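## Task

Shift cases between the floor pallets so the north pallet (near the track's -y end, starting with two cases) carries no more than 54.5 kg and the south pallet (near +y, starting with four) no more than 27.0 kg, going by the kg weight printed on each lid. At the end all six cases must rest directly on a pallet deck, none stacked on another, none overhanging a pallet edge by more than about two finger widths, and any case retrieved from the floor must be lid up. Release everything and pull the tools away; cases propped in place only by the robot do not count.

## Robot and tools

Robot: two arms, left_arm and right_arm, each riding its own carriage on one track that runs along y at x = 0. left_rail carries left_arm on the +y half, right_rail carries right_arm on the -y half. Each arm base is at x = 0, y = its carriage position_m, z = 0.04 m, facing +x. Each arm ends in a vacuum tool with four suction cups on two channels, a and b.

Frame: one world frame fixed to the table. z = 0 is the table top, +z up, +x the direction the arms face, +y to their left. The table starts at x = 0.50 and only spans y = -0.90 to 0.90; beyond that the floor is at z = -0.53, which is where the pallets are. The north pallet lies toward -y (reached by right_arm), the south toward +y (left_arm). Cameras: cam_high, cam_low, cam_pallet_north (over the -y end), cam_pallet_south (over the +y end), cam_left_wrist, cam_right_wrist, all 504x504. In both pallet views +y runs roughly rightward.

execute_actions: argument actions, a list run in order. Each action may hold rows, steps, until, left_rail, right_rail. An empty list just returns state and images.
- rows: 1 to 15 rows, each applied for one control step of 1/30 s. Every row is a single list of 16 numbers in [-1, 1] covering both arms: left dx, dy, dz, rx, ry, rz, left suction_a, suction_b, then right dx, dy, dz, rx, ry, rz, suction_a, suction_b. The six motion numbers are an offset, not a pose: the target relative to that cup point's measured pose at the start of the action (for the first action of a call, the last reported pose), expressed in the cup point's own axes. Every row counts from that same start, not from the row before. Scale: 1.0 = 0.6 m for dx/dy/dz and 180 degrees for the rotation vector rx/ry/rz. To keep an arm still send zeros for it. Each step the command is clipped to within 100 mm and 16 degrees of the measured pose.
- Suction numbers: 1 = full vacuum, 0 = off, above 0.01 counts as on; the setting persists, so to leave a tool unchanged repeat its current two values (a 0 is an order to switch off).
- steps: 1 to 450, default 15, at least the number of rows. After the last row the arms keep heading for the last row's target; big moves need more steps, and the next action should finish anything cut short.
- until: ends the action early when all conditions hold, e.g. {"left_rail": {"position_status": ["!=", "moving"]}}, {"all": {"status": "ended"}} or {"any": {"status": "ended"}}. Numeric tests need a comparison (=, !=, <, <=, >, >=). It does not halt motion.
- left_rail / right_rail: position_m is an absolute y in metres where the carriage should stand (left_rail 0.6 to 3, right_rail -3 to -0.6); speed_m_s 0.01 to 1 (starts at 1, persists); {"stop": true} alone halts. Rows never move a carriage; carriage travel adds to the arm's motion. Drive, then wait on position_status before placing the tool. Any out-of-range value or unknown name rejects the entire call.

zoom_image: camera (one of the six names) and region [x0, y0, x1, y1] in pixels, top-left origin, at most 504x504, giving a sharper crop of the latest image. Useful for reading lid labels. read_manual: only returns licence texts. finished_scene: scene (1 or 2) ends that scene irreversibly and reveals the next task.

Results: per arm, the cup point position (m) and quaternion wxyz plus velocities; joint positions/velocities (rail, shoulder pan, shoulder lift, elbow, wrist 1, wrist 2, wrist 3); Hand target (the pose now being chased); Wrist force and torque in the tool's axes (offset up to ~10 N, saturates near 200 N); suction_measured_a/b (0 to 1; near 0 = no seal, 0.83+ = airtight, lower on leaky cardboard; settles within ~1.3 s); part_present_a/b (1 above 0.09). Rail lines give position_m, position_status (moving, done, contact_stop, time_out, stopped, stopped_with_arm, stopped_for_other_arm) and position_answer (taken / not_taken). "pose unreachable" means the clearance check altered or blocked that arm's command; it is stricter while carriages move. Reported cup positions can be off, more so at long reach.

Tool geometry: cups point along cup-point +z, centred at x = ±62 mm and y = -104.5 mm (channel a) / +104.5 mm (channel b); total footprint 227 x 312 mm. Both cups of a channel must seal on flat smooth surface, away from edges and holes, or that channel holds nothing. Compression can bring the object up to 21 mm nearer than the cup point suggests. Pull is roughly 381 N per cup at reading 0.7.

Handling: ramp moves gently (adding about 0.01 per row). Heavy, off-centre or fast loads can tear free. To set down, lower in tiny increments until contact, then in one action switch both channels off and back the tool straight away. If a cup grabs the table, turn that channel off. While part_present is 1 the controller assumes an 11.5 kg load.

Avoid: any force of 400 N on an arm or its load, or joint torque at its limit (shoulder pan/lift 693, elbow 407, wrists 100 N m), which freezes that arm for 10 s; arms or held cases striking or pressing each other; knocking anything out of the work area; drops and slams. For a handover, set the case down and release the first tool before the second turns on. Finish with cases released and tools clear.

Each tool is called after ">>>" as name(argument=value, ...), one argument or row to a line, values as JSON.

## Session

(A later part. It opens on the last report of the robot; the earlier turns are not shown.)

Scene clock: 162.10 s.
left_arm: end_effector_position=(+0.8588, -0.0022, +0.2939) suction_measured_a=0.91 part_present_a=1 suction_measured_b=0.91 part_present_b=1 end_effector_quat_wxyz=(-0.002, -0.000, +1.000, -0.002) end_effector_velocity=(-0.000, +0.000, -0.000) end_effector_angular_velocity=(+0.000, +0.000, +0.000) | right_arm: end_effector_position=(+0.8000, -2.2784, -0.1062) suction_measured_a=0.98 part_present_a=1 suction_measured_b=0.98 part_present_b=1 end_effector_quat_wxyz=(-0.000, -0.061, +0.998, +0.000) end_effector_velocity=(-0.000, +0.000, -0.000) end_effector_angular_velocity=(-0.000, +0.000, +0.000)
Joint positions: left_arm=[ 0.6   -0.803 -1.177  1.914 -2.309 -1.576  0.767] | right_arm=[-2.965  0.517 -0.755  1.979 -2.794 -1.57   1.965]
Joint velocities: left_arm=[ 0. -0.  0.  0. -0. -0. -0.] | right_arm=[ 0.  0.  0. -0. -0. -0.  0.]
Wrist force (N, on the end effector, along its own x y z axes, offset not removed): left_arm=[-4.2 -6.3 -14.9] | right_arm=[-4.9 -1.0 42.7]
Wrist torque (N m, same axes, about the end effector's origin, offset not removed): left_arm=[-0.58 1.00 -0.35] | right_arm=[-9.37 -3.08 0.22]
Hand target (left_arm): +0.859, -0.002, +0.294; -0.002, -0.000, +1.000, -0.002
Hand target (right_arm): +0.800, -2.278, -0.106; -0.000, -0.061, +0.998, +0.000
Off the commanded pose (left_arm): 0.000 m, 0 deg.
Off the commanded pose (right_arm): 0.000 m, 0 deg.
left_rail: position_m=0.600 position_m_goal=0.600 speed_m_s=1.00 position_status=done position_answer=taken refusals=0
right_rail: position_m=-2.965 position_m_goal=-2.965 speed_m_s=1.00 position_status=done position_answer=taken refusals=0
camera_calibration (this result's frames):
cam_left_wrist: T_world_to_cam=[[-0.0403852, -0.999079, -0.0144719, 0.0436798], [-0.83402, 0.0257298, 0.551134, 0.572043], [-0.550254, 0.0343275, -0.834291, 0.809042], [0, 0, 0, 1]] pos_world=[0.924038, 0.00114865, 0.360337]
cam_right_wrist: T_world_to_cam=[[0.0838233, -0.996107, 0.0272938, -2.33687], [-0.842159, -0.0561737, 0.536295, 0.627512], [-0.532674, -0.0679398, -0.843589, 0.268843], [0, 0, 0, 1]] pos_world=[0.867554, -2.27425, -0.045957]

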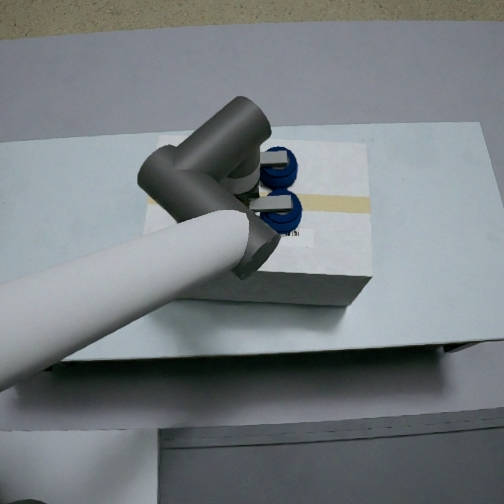

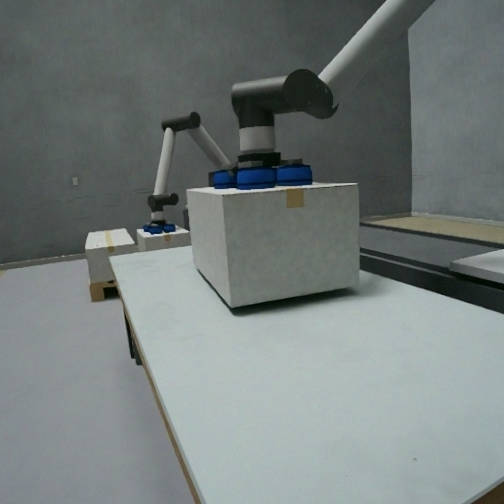

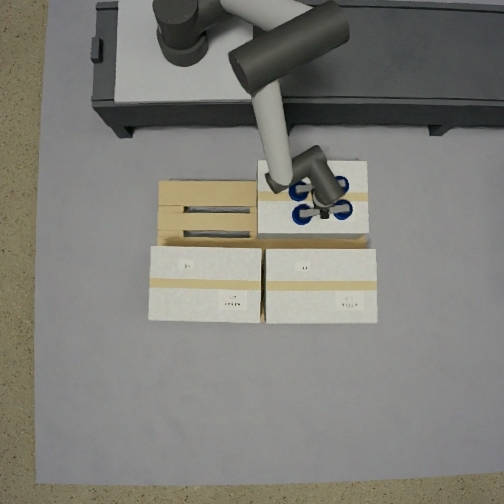

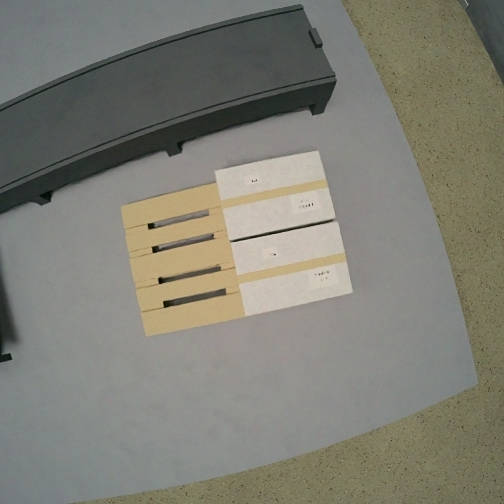

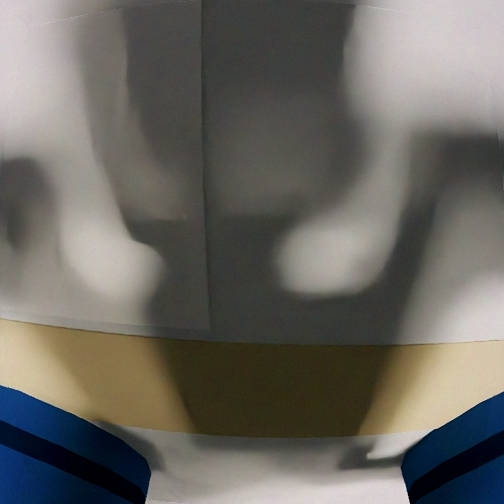

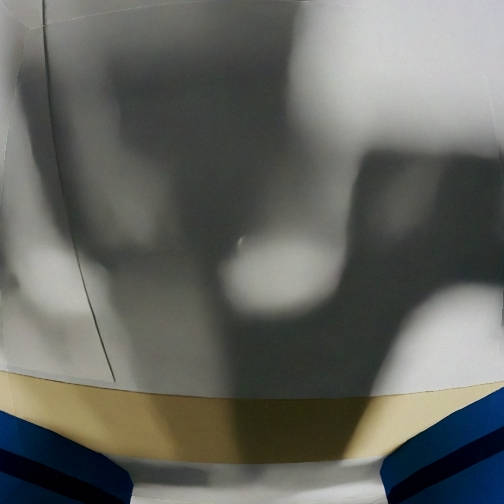

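Both nearly down; lower a touch more, then release.

>>> execute_actions(
  actions=[
    {"rows":[[0,0,0.02,0,0,0,1,1,0,0,0.035,0,0,0,1,1]],"steps":20},
    {"rows":[[0,0,-0.4,0,0,0,0,0,0,0,-0.9,0,0,0.039,0,0]],"steps":45},
    {"rows":[[0,1,0,0,0,0,0,0,0,0,0,0,0,0,0,0]],"steps":45,"right_rail":{"position_m":-1.2}},
    {"left_rail":{"position_m":1.5},"steps":150,"until":{"all":{"status":"ended"}}},
    {"right_rail":{"position_m":-0.6},"steps":150,"until":{"all":{"status":"ended"}}},
  ],
)

Scene clock: 174.30 s.
left_arm: end_effector_position=(+0.8593, +1.4983, +0.5206) suction_measured_a=0.00 part_present_a=0 suction_measured_b=0.00 part_present_b=0 end_effector_quat_wxyz=(-0.001, -0.000, +1.000, -0.002) end_effector_velocity=(-0.000, -0.000, -0.000) end_effector_angular_velocity=(+0.000, +0.000, -0.000) | right_arm: end_effector_position=(+0.7999, +0.0868, +0.4103) suction_measured_a=0.01 part_present_a=0 suction_measured_b=0.01 part_present_b=0 end_effector_quat_wxyz=(+0.000, -0.000, +1.000, +0.001) end_effector_velocity=(+0.000, -0.000, -0.000) end_effector_angular_velocity=(-0.001, -0.000, -0.000)
Joint positions: left_arm=[ 1.5   -0.237 -1.54   2.008 -2.038 -1.575  1.333] | right_arm=[-0.6    0.517 -1.258  1.836 -2.15  -1.57   2.088]
Joint velocities: left_arm=[ 0. -0.  0. -0. -0. -0.  0.] | right_arm=[ 0.    -0.     0.    -0.     0.    -0.001 -0.   ]
Wrist force (N, on the end effector, along its own x y z axes, offset not removed): left_arm=[-8.0 -3.5 -9.3] | right_arm=[0.4 -0.1 -1.7]
Wrist torque (N m, same axes, about the end effector's origin, offset not removed): left_arm=[-0.09 1.58 -0.43] | right_arm=[0.53 0.07 0.11]
Hand target (left_arm): +0.859, +1.498, +0.521; -0.001, -0.000, +1.000, -0.002
Hand target (right_arm): +0.800, +0.087, +0.410; +0.000, -0.000, +1.000, +0.001
Off the commanded pose (left_arm): 0.001 m, 0 deg.
Off the commanded pose (right_arm): 0.000 m, 0 deg.
left_rail: position_m=1.500 position_m_goal=1.500 speed_m_s=1.00 position_status=done position_answer=taken refusals=0
right_rail: position_m=-0.600 position_m_goal=-0.600 speed_m_s=1.00 position_status=done position_answer=taken refusals=0
camera_calibration (this result's frames):
cam_left_wrist: T_world_to_cam=[[-0.0403283, -0.999071, -0.015176, 1.54637], [-0.834534, 0.0253263, 0.550374, 0.410364], [-0.549479, 0.0348606, -0.83478, 0.945671], [0, 0, 0, 1]] pos_world=[0.924452, 1.50158, 0.587042]
cam_right_wrist: T_world_to_cam=[[-0.0385284, -0.998897, 0.0268544, 0.103384], [-0.843146, 0.0469209, 0.535634, 0.475407], [-0.536303, -0.00200507, -0.844023, 0.862595], [0, 0, 0, 1]] pos_world=[0.867433, 0.0826925, 0.47063]

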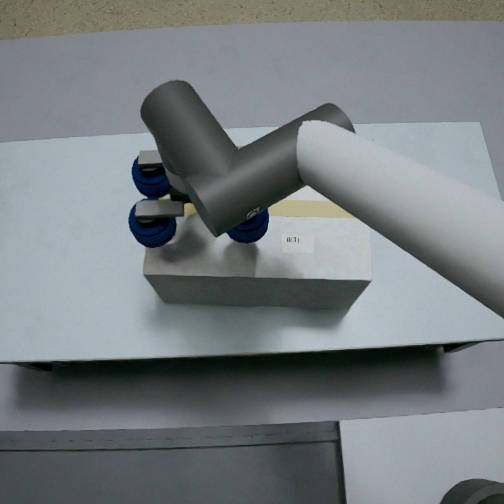

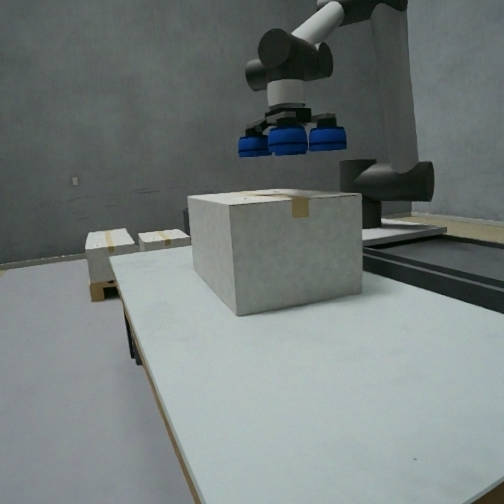

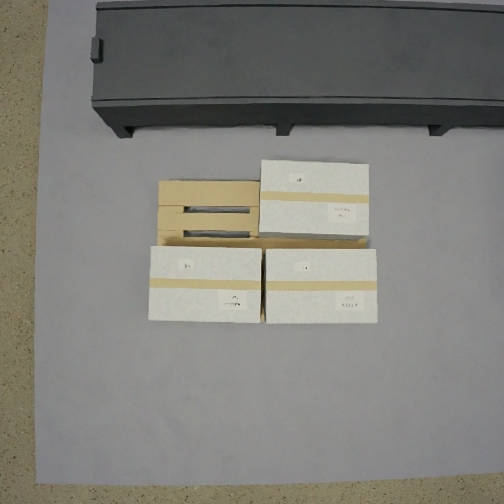

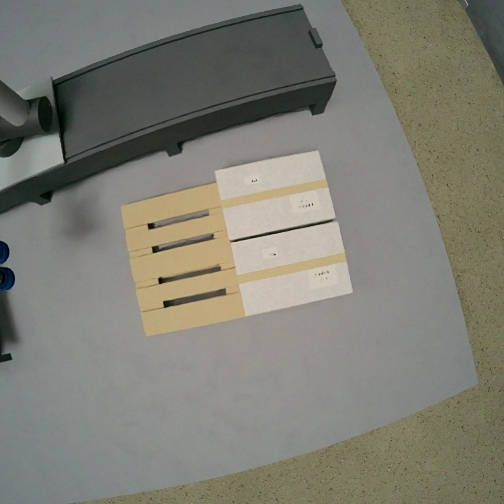

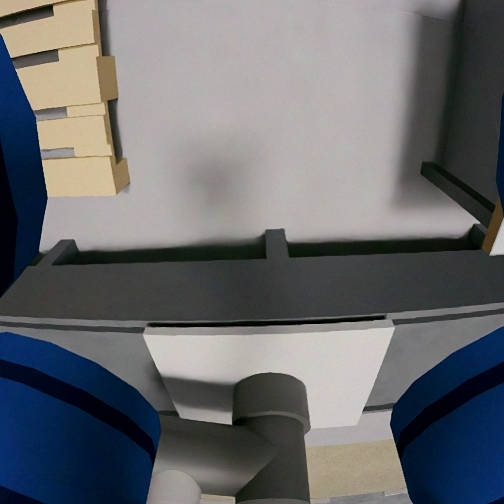

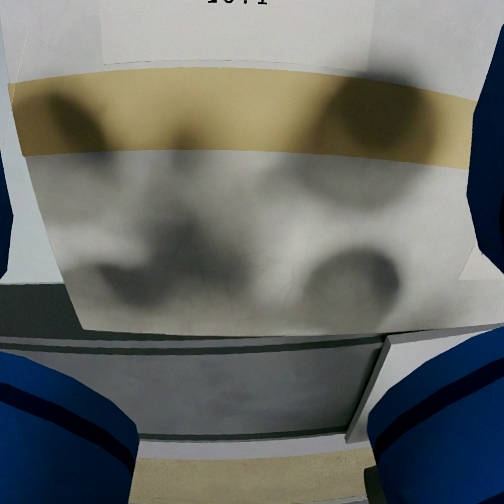

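>>> execute_actions(
  actions=[
    {"rows":[[0,0,0,0,0,0,0,0,-0.1,-0.148,0,0,0,0,0,0]],"steps":30},
    {"rows":[[0,0,0,0,0,0,0,0,0,0,0.23,0,0,0,1,1]],"steps":45},
  ],
)

Scene clock: 182.47 s.
left_arm: end_effector_position=(+0.8593, +1.4983, +0.5206) suction_measured_a=0.00 part_present_a=0 suction_measured_b=0.00 part_present_b=0 end_effector_quat_wxyz=(-0.001, -0.000, +1.000, -0.002) end_effector_velocity=(-0.000, +0.000, +0.000) end_effector_angular_velocity=(-0.000, -0.000, +0.000) | right_arm: end_effector_position=(+0.8601, -0.0018, +0.2723) suction_measured_a=0.98 part_present_a=1 suction_measured_b=0.98 part_present_b=1 end_effector_quat_wxyz=(+0.000, -0.000, +1.000, +0.001) end_effector_velocity=(+0.000, +0.000, -0.000) end_effector_angular_velocity=(-0.000, +0.000, -0.000)
Joint positions: left_arm=[ 1.5   -0.237 -1.54   2.008 -2.038 -1.575  1.333] | right_arm=[-0.6    0.414 -1.16   1.928 -2.34  -1.57   1.984]
Joint velocities: left_arm=[ 0.  0. -0.  0. -0.  0. -0.] | right_arm=[ 0.  0.  0.  0. -0.  0.  0.]
Wrist force (N, on the end effector, along its own x y z axes, offset not removed): left_arm=[-6.0 -4.7 -4.1] | right_arm=[2.0 -0.4 -16.4]
Wrist torque (N m, same axes, about the end effector's origin, offset not removed): left_arm=[-0.22 1.17 -0.42] | right_arm=[0.69 -1.11 0.15]
Hand target (left_arm): +0.859, +1.498, +0.521; -0.001, -0.000, +1.000, -0.002
Hand target (right_arm): +0.860, -0.002, +0.272; +0.000, -0.000, +1.000, +0.001
Off the commanded pose (left_arm): 0.000 m, 0 deg.
Off the commanded pose (right_arm): 0.000 m, 0 deg.
left_rail: position_m=1.500 position_m_goal=1.500 speed_m_s=1.00 position_status=done position_answer=taken refusals=0
right_rail: position_m=-0.600 position_m_goal=-0.600 speed_m_s=1.00 position_status=done position_answer=taken refusals=0
camera_calibration (this result's frames):
cam_left_wrist: T_world_to_cam=[[-0.0403298, -0.999071, -0.015199, 1.54639], [-0.834537, 0.0253152, 0.55037, 0.410387], [-0.549474, 0.0348805, -0.834782, 0.945639], [0, 0, 0, 1]] pos_world=[0.924453, 1.50158, 0.587042]
cam_right_wrist: T_world_to_cam=[[-0.0385293, -0.9989, 0.026732, 0.020897], [-0.843265, 0.0468557, 0.535451, 0.604374], [-0.536115, -0.00191159, -0.844143, 0.778107], [0, 0, 0, 1]] pos_world=[0.927607, -0.0059569, 0.332662]

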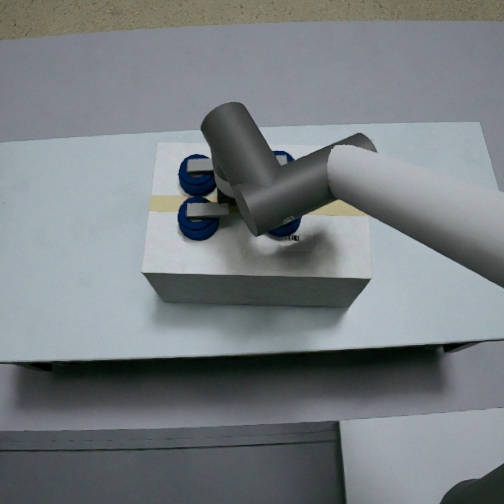

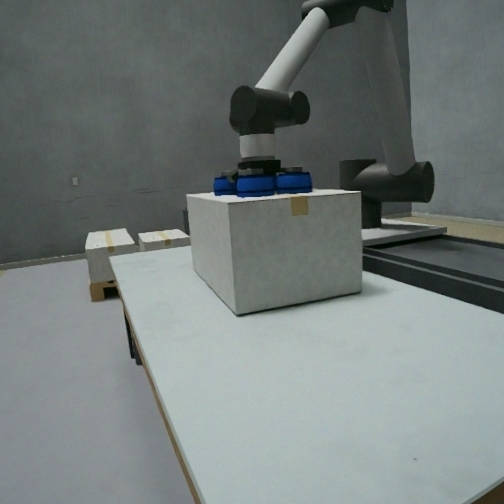

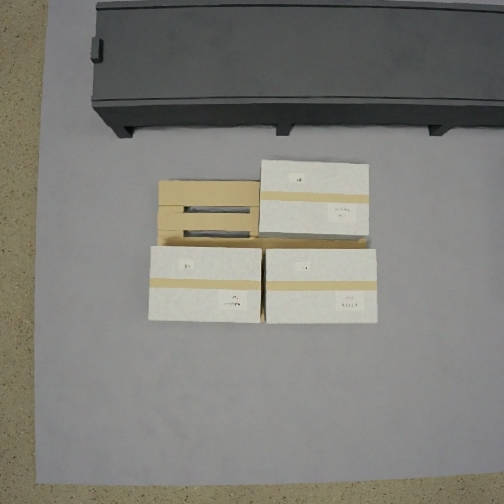

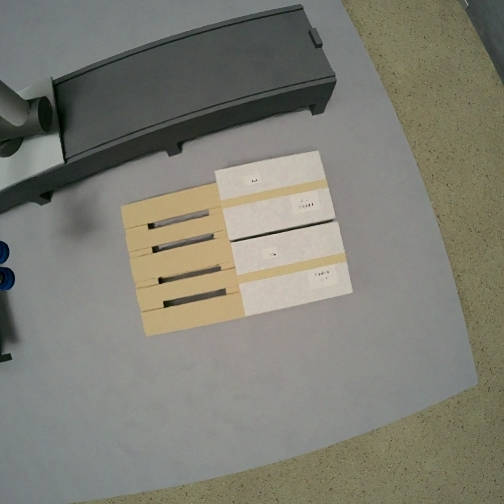

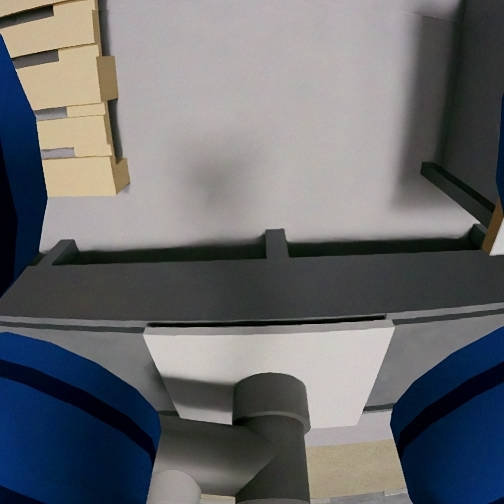

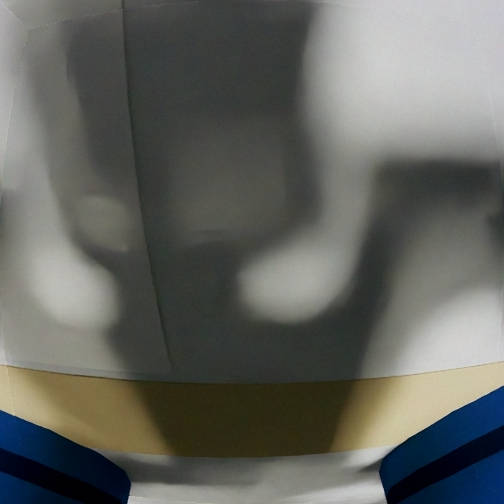

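>>> execute_actions(
  actions=[
    {"rows":[[0,0,0,0,0,0,0,0,0,0,-0.03,0,0,0,1,1],[0,0,0,0,0,0,0,0,0,0,-0.08,0,0,0,1,1],[0,0,0,0,0,0,0,0,0,0,-0.15,0,0,0,1,1],[0,0,0,0,0,0,0,0,0,0,-0.25,0,0,0,1,1]],"steps":35},
    {"right_rail":{"position_m":-3.0},"steps":200,"until":{"all":{"status":"ended"}}},
    {"rows":[[0,0,0,0,0,0,0,0,0.01,-0.1,0,0,0,0,1,1],[0,0,0,0,0,0,0,0,0.02,-0.2,0,0,0,0,1,1],[0,0,0,0,0,0,0,0,0.03,-0.35,0,0,0,0,1,1],[0,0,0,0,0,0,0,0,0.04,-0.55,0,0,0,0,1,1],[0,0,0,0,0,0,0,0,0.04,-0.8,0,0,0,0,1,1]],"steps":50},
    {"rows":[[0,0,0,0,0,0,0,0,0,0,0.1,0,0,0,1,1],[0,0,0,0,0,0,0,0,0,0,0.3,0,0,0,1,1],[0,0,0,0,0,0,0,0,0,0,0.5,0,0,0,1,1],[0,0,0,0,0,0,0,0,0,0,0.7,0,0,0,1,1]],"steps":50},
  ],
)

Scene clock: 201.03 s.
left_arm: end_effector_position=(+0.8593, +1.4983, +0.5206) suction_measured_a=0.00 part_present_a=0 suction_measured_b=0.00 part_present_b=0 end_effector_quat_wxyz=(-0.001, -0.000, +1.000, -0.002) end_effector_velocity=(+0.000, +0.000, -0.000) end_effector_angular_velocity=(+0.000, +0.000, -0.000) | right_arm: end_effector_position=(+0.8366, -2.8815, +0.0019) suction_measured_a=0.98 part_present_a=1 suction_measured_b=0.98 part_present_b=1 end_effector_quat_wxyz=(+0.000, -0.000, +1.000, +0.001) end_effector_velocity=(+0.000, +0.000, -0.001) end_effector_angular_velocity=(-0.000, -0.000, +0.000)
Joint positions: left_arm=[ 1.5   -0.237 -1.54   2.008 -2.038 -1.575  1.333] | right_arm=[-3.    -0.1   -0.986  2.3   -2.886 -1.569  1.47 ]
Joint velocities: left_arm=[0. 0. 0. 0. 0. 0. 0.] | right_arm=[ 0.     0.     0.002 -0.001 -0.002  0.     0.   ]
Wrist force (N, on the end effector, along its own x y z axes, offset not removed): left_arm=[-6.7 0.7 -10.3] | right_arm=[4.9 5.2 -16.1]
Wrist torque (N m, same axes, about the end effector's origin, offset not removed): left_arm=[0.51 1.18 -0.44] | right_arm=[1.39 -1.64 0.16]
Hand target (left_arm): +0.859, +1.498, +0.521; -0.001, -0.000, +1.000, -0.002
Hand target (right_arm): +0.837, -2.882, +0.002; +0.000, -0.000, +1.000, +0.001
Off the commanded pose (left_arm): 0.000 m, 0 deg.
Off the commanded pose (right_arm): 0.000 m, 0 deg.
left_rail: position_m=1.500 position_m_goal=1.500 speed_m_s=1.00 position_status=done position_answer=taken refusals=0
right_rail: position_m=-3.000 position_m_goal=-3.000 speed_m_s=1.00 position_status=done position_answer=taken refusals=0
camera_calibration (this result's frames):
cam_left_wrist: T_world_to_cam=[[-0.0403299, -0.999071, -0.0151991, 1.54639], [-0.834537, 0.0253152, 0.55037, 0.410387], [-0.549474, 0.0348805, -0.834782, 0.945639], [0, 0, 0, 1]] pos_world=[0.924453, 1.50158, 0.587042]
cam_right_wrist: T_world_to_cam=[[-0.0385745, -0.998902, 0.0265698, -2.84929], [-0.843488, 0.0468062, 0.535105, 0.864388], [-0.535761, -0.00176995, -0.844368, 0.531879], [0, 0, 0, 1]] pos_world=[0.904151, -2.88568, 0.0622691]

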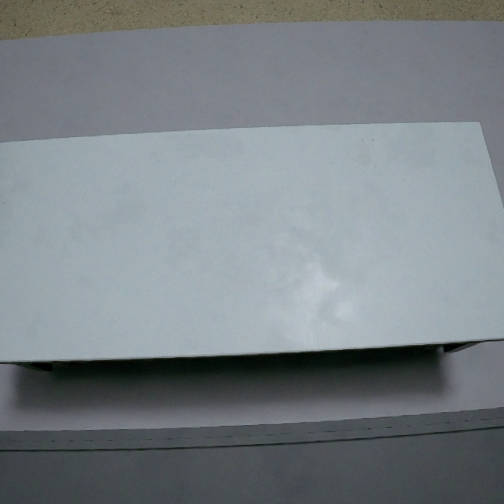

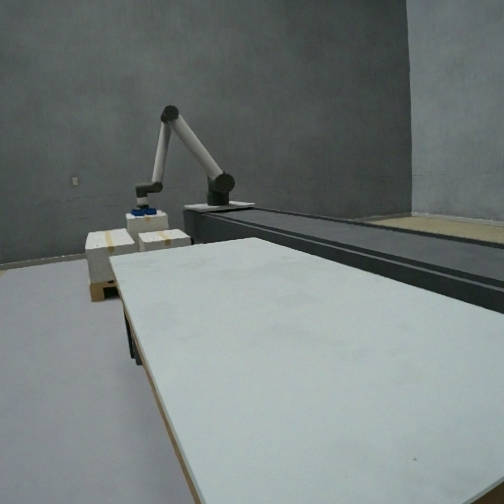

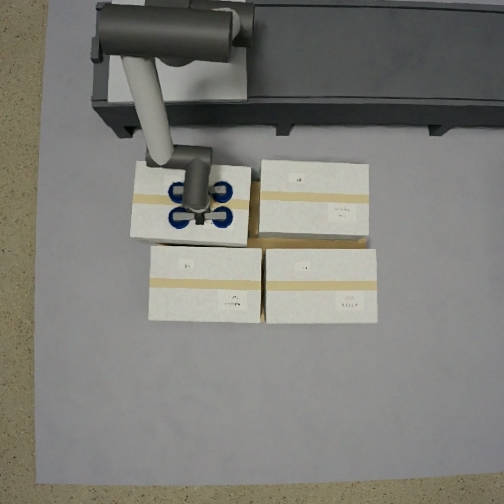

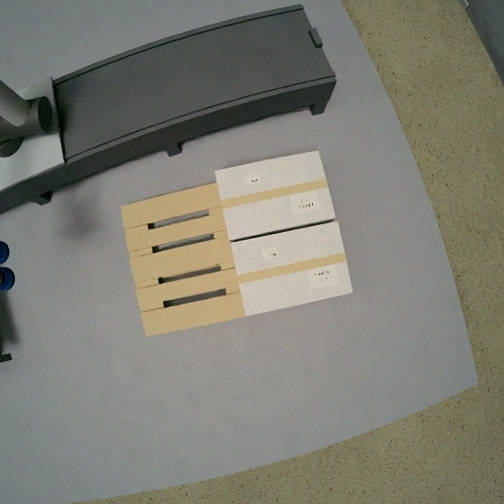

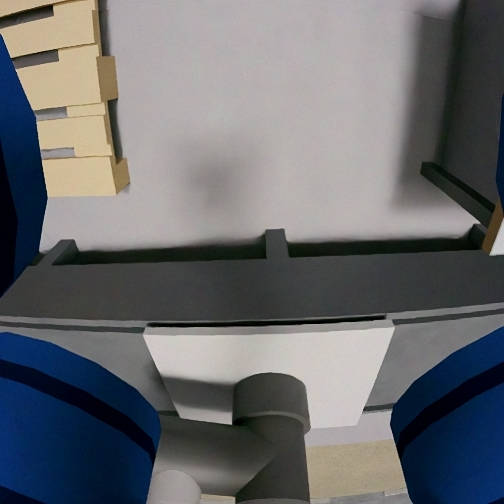

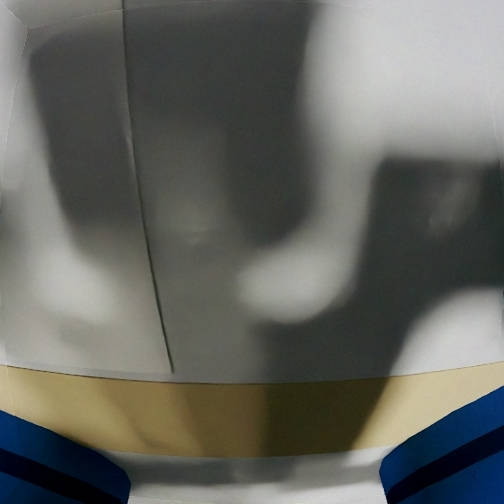

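>>> execute_actions(
  actions=[
    {"rows":[[0,0,0,0,0,0,0,0,0,0.04,0.03,0,0,-0.01,1,1],[0,0,0,0,0,0,0,0,0,0.08,0.06,0,0,-0.02,1,1]],"steps":30},
    {"rows":[[0,0,0,0,0,0,0,0,0,0,0.05,0,0,0,1,1],[0,0,0,0,0,0,0,0,0,0,0.11,0,0,0,1,1]],"steps":30},
  ],
)

Scene clock: 209.30 s.
left_arm: end_effector_position=(+0.8593, +1.4983, +0.5206) suction_measured_a=0.00 part_present_a=0 suction_measured_b=0.00 part_present_b=0 end_effector_quat_wxyz=(-0.001, -0.000, +1.000, -0.002) end_effector_velocity=(-0.000, +0.000, +0.000) end_effector_angular_velocity=(-0.000, -0.000, +0.000) | right_arm: end_effector_position=(+0.8367, -2.8336, -0.1001) suction_measured_a=0.98 part_present_a=1 suction_measured_b=0.98 part_present_b=1 end_effector_quat_wxyz=(+0.001, -0.032, +0.999, +0.001) end_effector_velocity=(+0.000, +0.000, -0.001) end_effector_angular_velocity=(+0.000, -0.000, +0.000)
Joint positions: left_arm=[ 1.5   -0.237 -1.54   2.008 -2.038 -1.575  1.333] | right_arm=[-3.    -0.042 -0.829  2.28  -3.023 -1.569  1.465]
Joint velocities: left_arm=[ 0.  0. -0.  0. -0.  0. -0.] | right_arm=[ 0.     0.     0.001 -0.    -0.001  0.    -0.   ]
Wrist force (N, on the end effector, along its own x y z axes, offset not removed): left_arm=[-7.8 -7.4 -7.2] | right_arm=[2.0 6.1 -13.3]
Wrist torque (N m, same axes, about the end effector's origin, offset not removed): left_arm=[-0.53 1.52 -0.45] | right_arm=[1.40 -1.08 0.22]
Hand target (left_arm): +0.859, +1.498, +0.521; -0.001, -0.000, +1.000, -0.002
Hand target (right_arm): +0.837, -2.834, -0.100; +0.000, -0.032, +0.999, +0.001
Off the commanded pose (left_arm): 0.000 m, 0 deg.
Off the commanded pose (right_arm): 0.000 m, 0 deg.
left_rail: position_m=1.500 position_m_goal=1.500 speed_m_s=1.00 position_status=done position_answer=taken refusals=0
right_rail: position_m=-3.000 position_m_goal=-3.000 speed_m_s=1.00 position_status=done position_answer=taken refusals=0
camera_calibration (this result's frames):
cam_left_wrist: T_world_to_cam=[[-0.0403299, -0.999071, -0.0151989, 1.54639], [-0.834537, 0.0253153, 0.55037, 0.410387], [-0.549474, 0.0348804, -0.834782, 0.94564], [0, 0, 0, 1]] pos_world=[0.924453, 1.50158, 0.587042]
cam_right_wrist: T_world_to_cam=[[0.0243, -0.999349, 0.0266637, -2.8526], [-0.844807, -0.00626692, 0.535035, 0.767442], [-0.534519, -0.035527, -0.844409, 0.349206], [0, 0, 0, 1]] pos_world=[0.904316, -2.83352, -0.039674]

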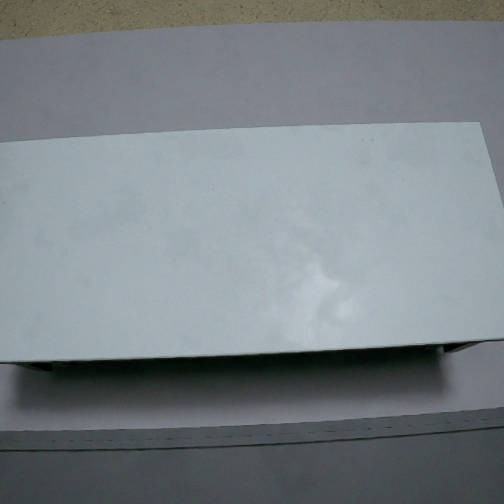

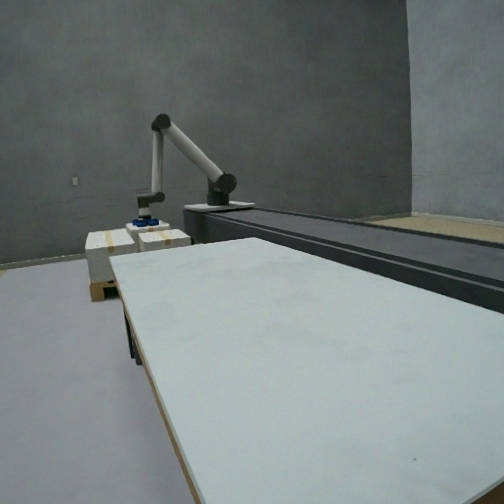

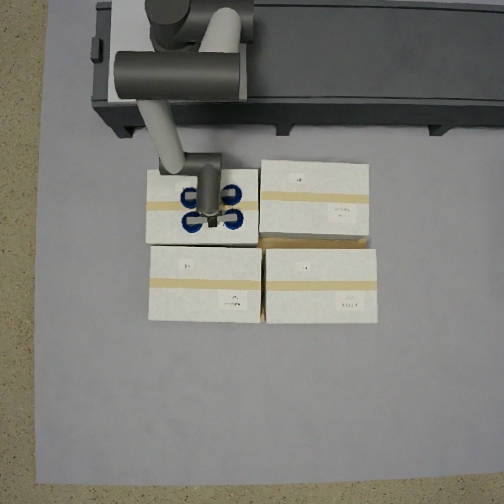

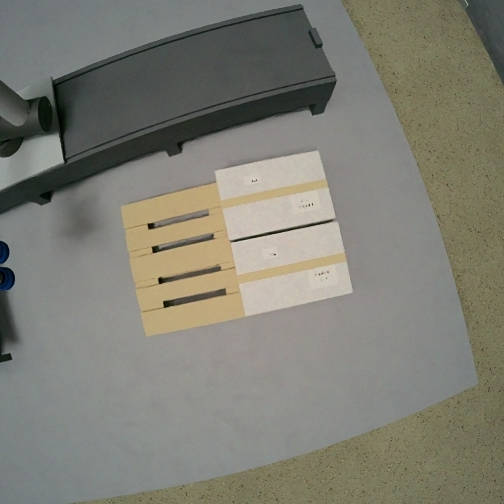

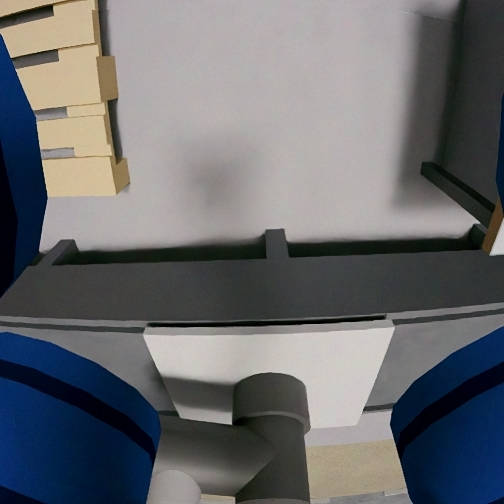

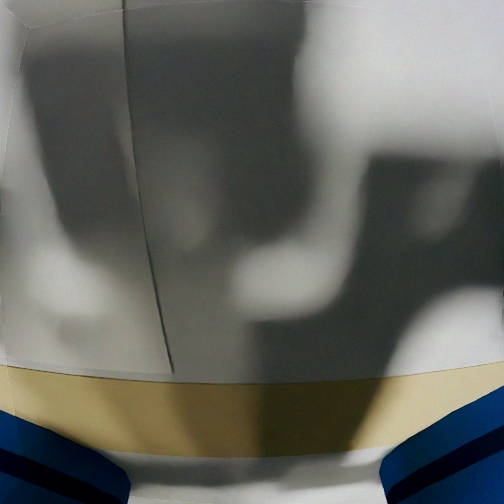

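>>> execute_actions(
  actions=[
    {"rows":[[0,0,0,0,0,0,0,0,0,0,0.03,0,0,0,1,1]],"steps":20},
    {"rows":[[0,0,0,0,0,0,0,0,0,0,-0.3,0,0,0,0,0]],"steps":30},
    {"rows":[[0,0,0,0,0,0,0,0,0,0.93,0,0,0,-0.019,0,0]],"steps":45},
    {"rows":[[0,0,0,0,0,0,0,0,0,0,0.3,0,0,0,1,1]],"steps":45},
  ],
)

Scene clock: 221.50 s.
left_arm: end_effector_position=(+0.8593, +1.4983, +0.5206) suction_measured_a=0.00 part_present_a=0 suction_measured_b=0.00 part_present_b=0 end_effector_quat_wxyz=(-0.001, -0.000, +1.000, -0.002) end_effector_velocity=(+0.000, -0.000, -0.000) end_effector_angular_velocity=(+0.000, +0.000, -0.000) | right_arm: end_effector_position=(+0.8003, -2.2810, -0.1175) suction_measured_a=0.01 part_present_a=0 suction_measured_b=0.01 part_present_b=0 end_effector_quat_wxyz=(+0.001, -0.062, +0.998, +0.001) end_effector_velocity=(-0.000, +0.000, -0.000) end_effector_angular_velocity=(-0.000, +0.000, +0.000)
Joint positions: left_arm=[ 1.5   -0.237 -1.54   2.008 -2.038 -1.575  1.333] | right_arm=[-3.     0.544 -0.732  1.944 -2.785 -1.57   1.991]
Joint velocities: left_arm=[ 0. -0.  0. -0. -0. -0.  0.] | right_arm=[ 0.  0.  0. -0. -0.  0.  0.]
Wrist force (N, on the end effector, along its own x y z axes, offset not removed): left_arm=[-6.2 -3.2 -6.6] | right_arm=[1.4 0.0 0.8]
Wrist torque (N m, same axes, about the end effector's origin, offset not removed): left_arm=[0.16 1.30 -0.44] | right_arm=[0.43 0.29 0.03]
Hand target (left_arm): +0.859, +1.498, +0.521; -0.001, -0.000, +1.000, -0.002
Hand target (right_arm): +0.800, -2.281, -0.118; +0.001, -0.062, +0.998, +0.001
Off the commanded pose (left_arm): 0.000 m, 0 deg.
Off the commanded pose (right_arm): 0.000 m, 0 deg.
left_rail: position_m=1.500 position_m_goal=1.500 speed_m_s=1.00 position_status=done position_answer=taken refusals=0
right_rail: position_m=-3.000 position_m_goal=-3.000 speed_m_s=1.00 position_status=done position_answer=taken refusals=0
camera_calibration (this result's frames):
cam_left_wrist: T_world_to_cam=[[-0.04033, -0.999071, -0.015199, 1.54639], [-0.834537, 0.0253153, 0.55037, 0.410387], [-0.549474, 0.0348806, -0.834782, 0.945639], [0, 0, 0, 1]] pos_world=[0.924453, 1.50158, 0.587042]
cam_right_wrist: T_world_to_cam=[[0.0843213, -0.996094, 0.026205, -2.3396], [-0.843008, -0.0572919, 0.534841, 0.631653], [-0.53125, -0.0671896, -0.844546, 0.259811], [0, 0, 0, 1]] pos_world=[0.867792, -2.27682, -0.057102]

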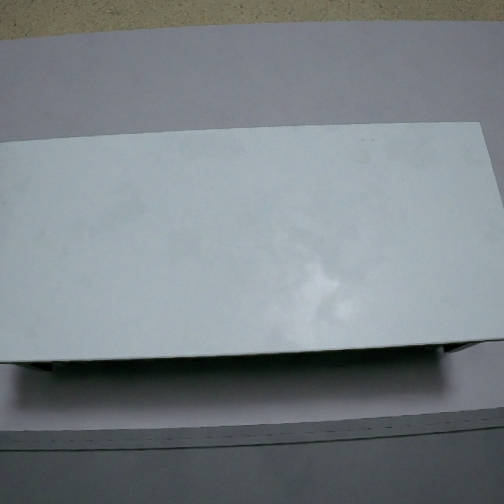

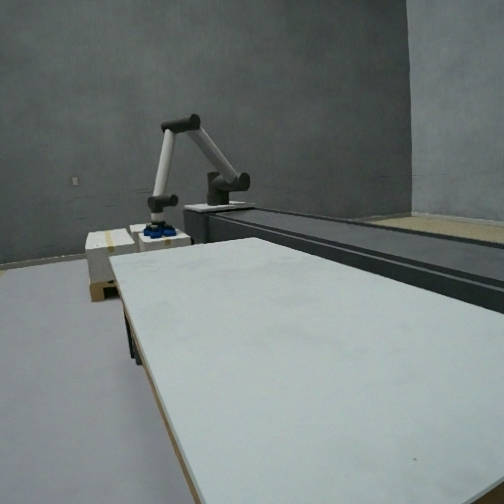

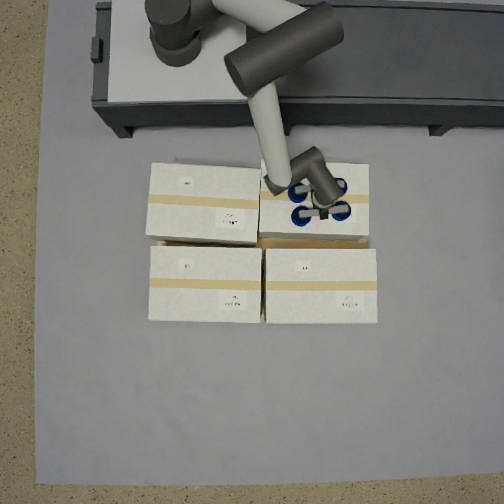

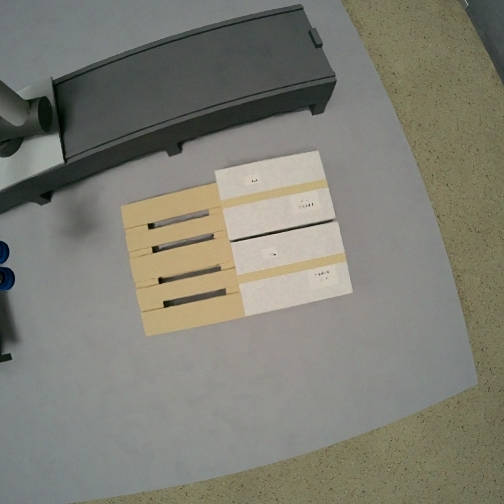

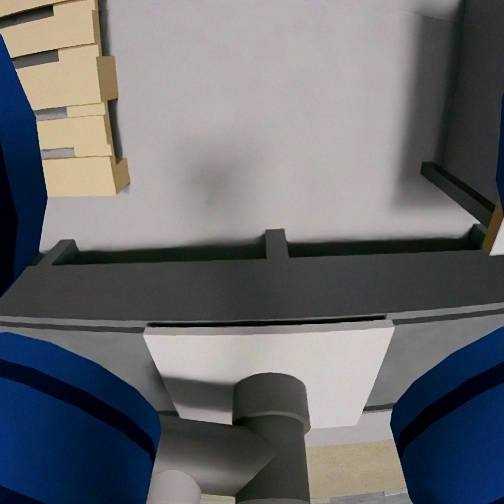

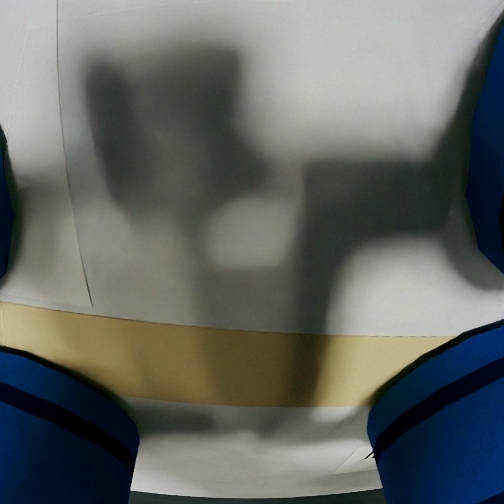

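Press, lift slightly, shift +x, set down, release.

>>> execute_actions(
  actions=[
    {"rows":[[0,0,0,0,0,0,0,0,0,0,0.03,0,0,0,1,1]],"steps":40},
    {"rows":[[0,0,0,0,0,0,0,0,0,0,-0.02,0,0,0,1,1],[0,0,0,0,0,0,0,0,0,0,-0.05,0,0,0,1,1]],"steps":25},
    {"rows":[[0,0,0,0,0,0,0,0,-0.02,0,0,0,0,0,1,1],[0,0,0,0,0,0,0,0,-0.05,0,0,0,0,0,1,1]],"steps":25},
  ],
)

Scene clock: 228.57 s.
left_arm: end_effector_position=(+0.8593, +1.4983, +0.5206) suction_measured_a=0.00 part_present_a=0 suction_measured_b=0.00 part_present_b=0 end_effector_quat_wxyz=(-0.001, -0.000, +1.000, -0.002) end_effector_velocity=(+0.000, -0.000, -0.000) end_effector_angular_velocity=(-0.000, +0.000, +0.000) | right_arm: end_effector_position=(+0.8299, -2.2773, -0.1056) suction_measured_a=0.98 part_present_a=1 suction_measured_b=0.98 part_present_b=1 end_effector_quat_wxyz=(+0.001, -0.062, +0.998, +0.001) end_effector_velocity=(+0.001, +0.000, -0.000) end_effector_angular_velocity=(-0.000, +0.000, -0.000)
Joint positions: left_arm=[ 1.5   -0.237 -1.54   2.008 -2.038 -1.575  1.333] | right_arm=[-3.     0.532 -0.735  1.908 -2.746 -1.57   1.98 ]
Joint velocities: left_arm=[ 0. -0.  0.  0. -0. -0. -0.] | right_arm=[ 0.    -0.     0.    -0.001  0.001  0.    -0.   ]
Wrist force (N, on the end effector, along its own x y z axes, offset not removed): left_arm=[-1.8 -4.6 -2.0] | right_arm=[4.5 1.1 40.2]
Wrist torque (N m, same axes, about the end effector's origin, offset not removed): left_arm=[-0.14 0.71 -0.25] | right_arm=[-7.01 -5.14 0.13]
Hand target (left_arm): +0.859, +1.498, +0.521; -0.001, -0.000, +1.000, -0.002
Hand target (right_arm): +0.830, -2.277, -0.106; +0.001, -0.062, +0.998, +0.001
Off the commanded pose (left_arm): 0.000 m, 0 deg.
Off the commanded pose (right_arm): 0.000 m, 0 deg.
left_rail: position_m=1.500 position_m_goal=1.500 speed_m_s=1.00 position_status=done position_answer=taken refusals=0
right_rail: position_m=-3.000 position_m_goal=-3.000 speed_m_s=1.00 position_status=done position_answer=taken refusals=0
camera_calibration (this result's frames):
cam_left_wrist: T_world_to_cam=[[-0.0403299, -0.999071, -0.0151991, 1.54639], [-0.834537, 0.0253152, 0.55037, 0.410387], [-0.549474, 0.0348806, -0.834782, 0.945639], [0, 0, 0, 1]] pos_world=[0.924453, 1.50158, 0.587042]
cam_right_wrist: T_world_to_cam=[[0.0843391, -0.996092, 0.0262204, -2.33878], [-0.842994, -0.0572969, 0.534863, 0.650426], [-0.531271, -0.0672136, -0.844532, 0.285841], [0, 0, 0, 1]] pos_world=[0.897415, -2.27316, -0.0451634]

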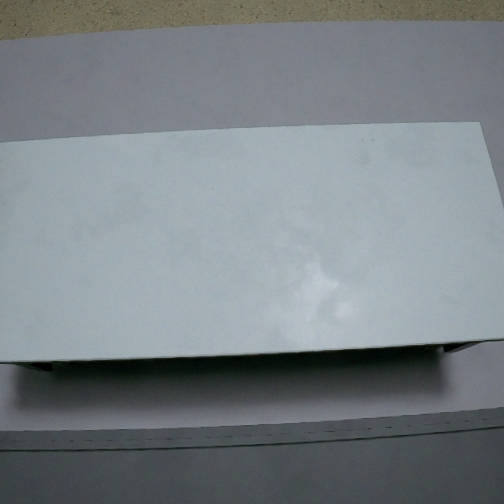

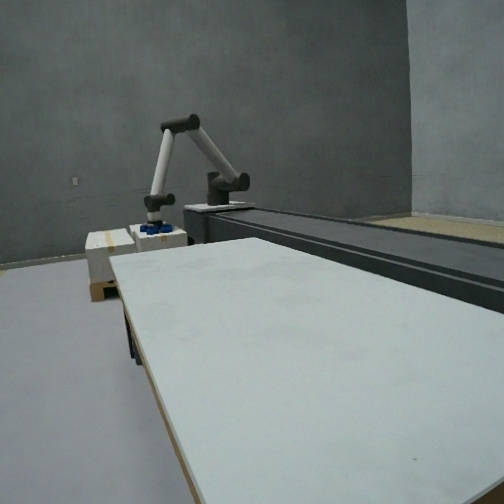

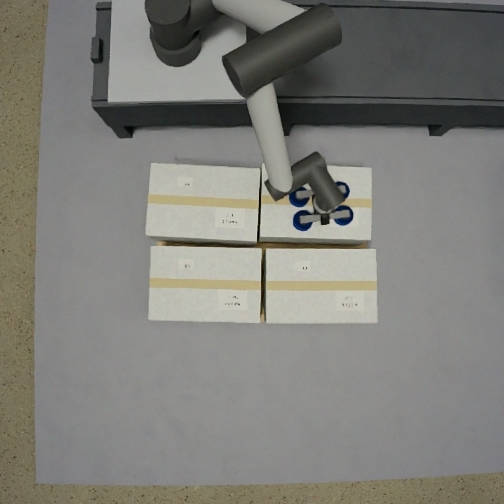

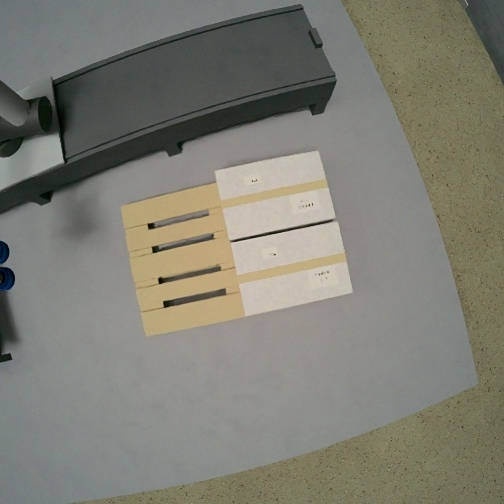

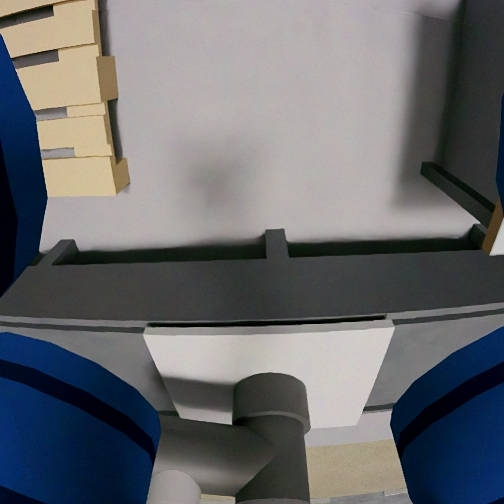

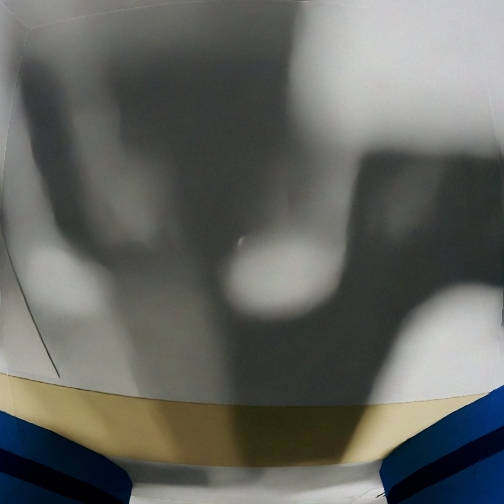

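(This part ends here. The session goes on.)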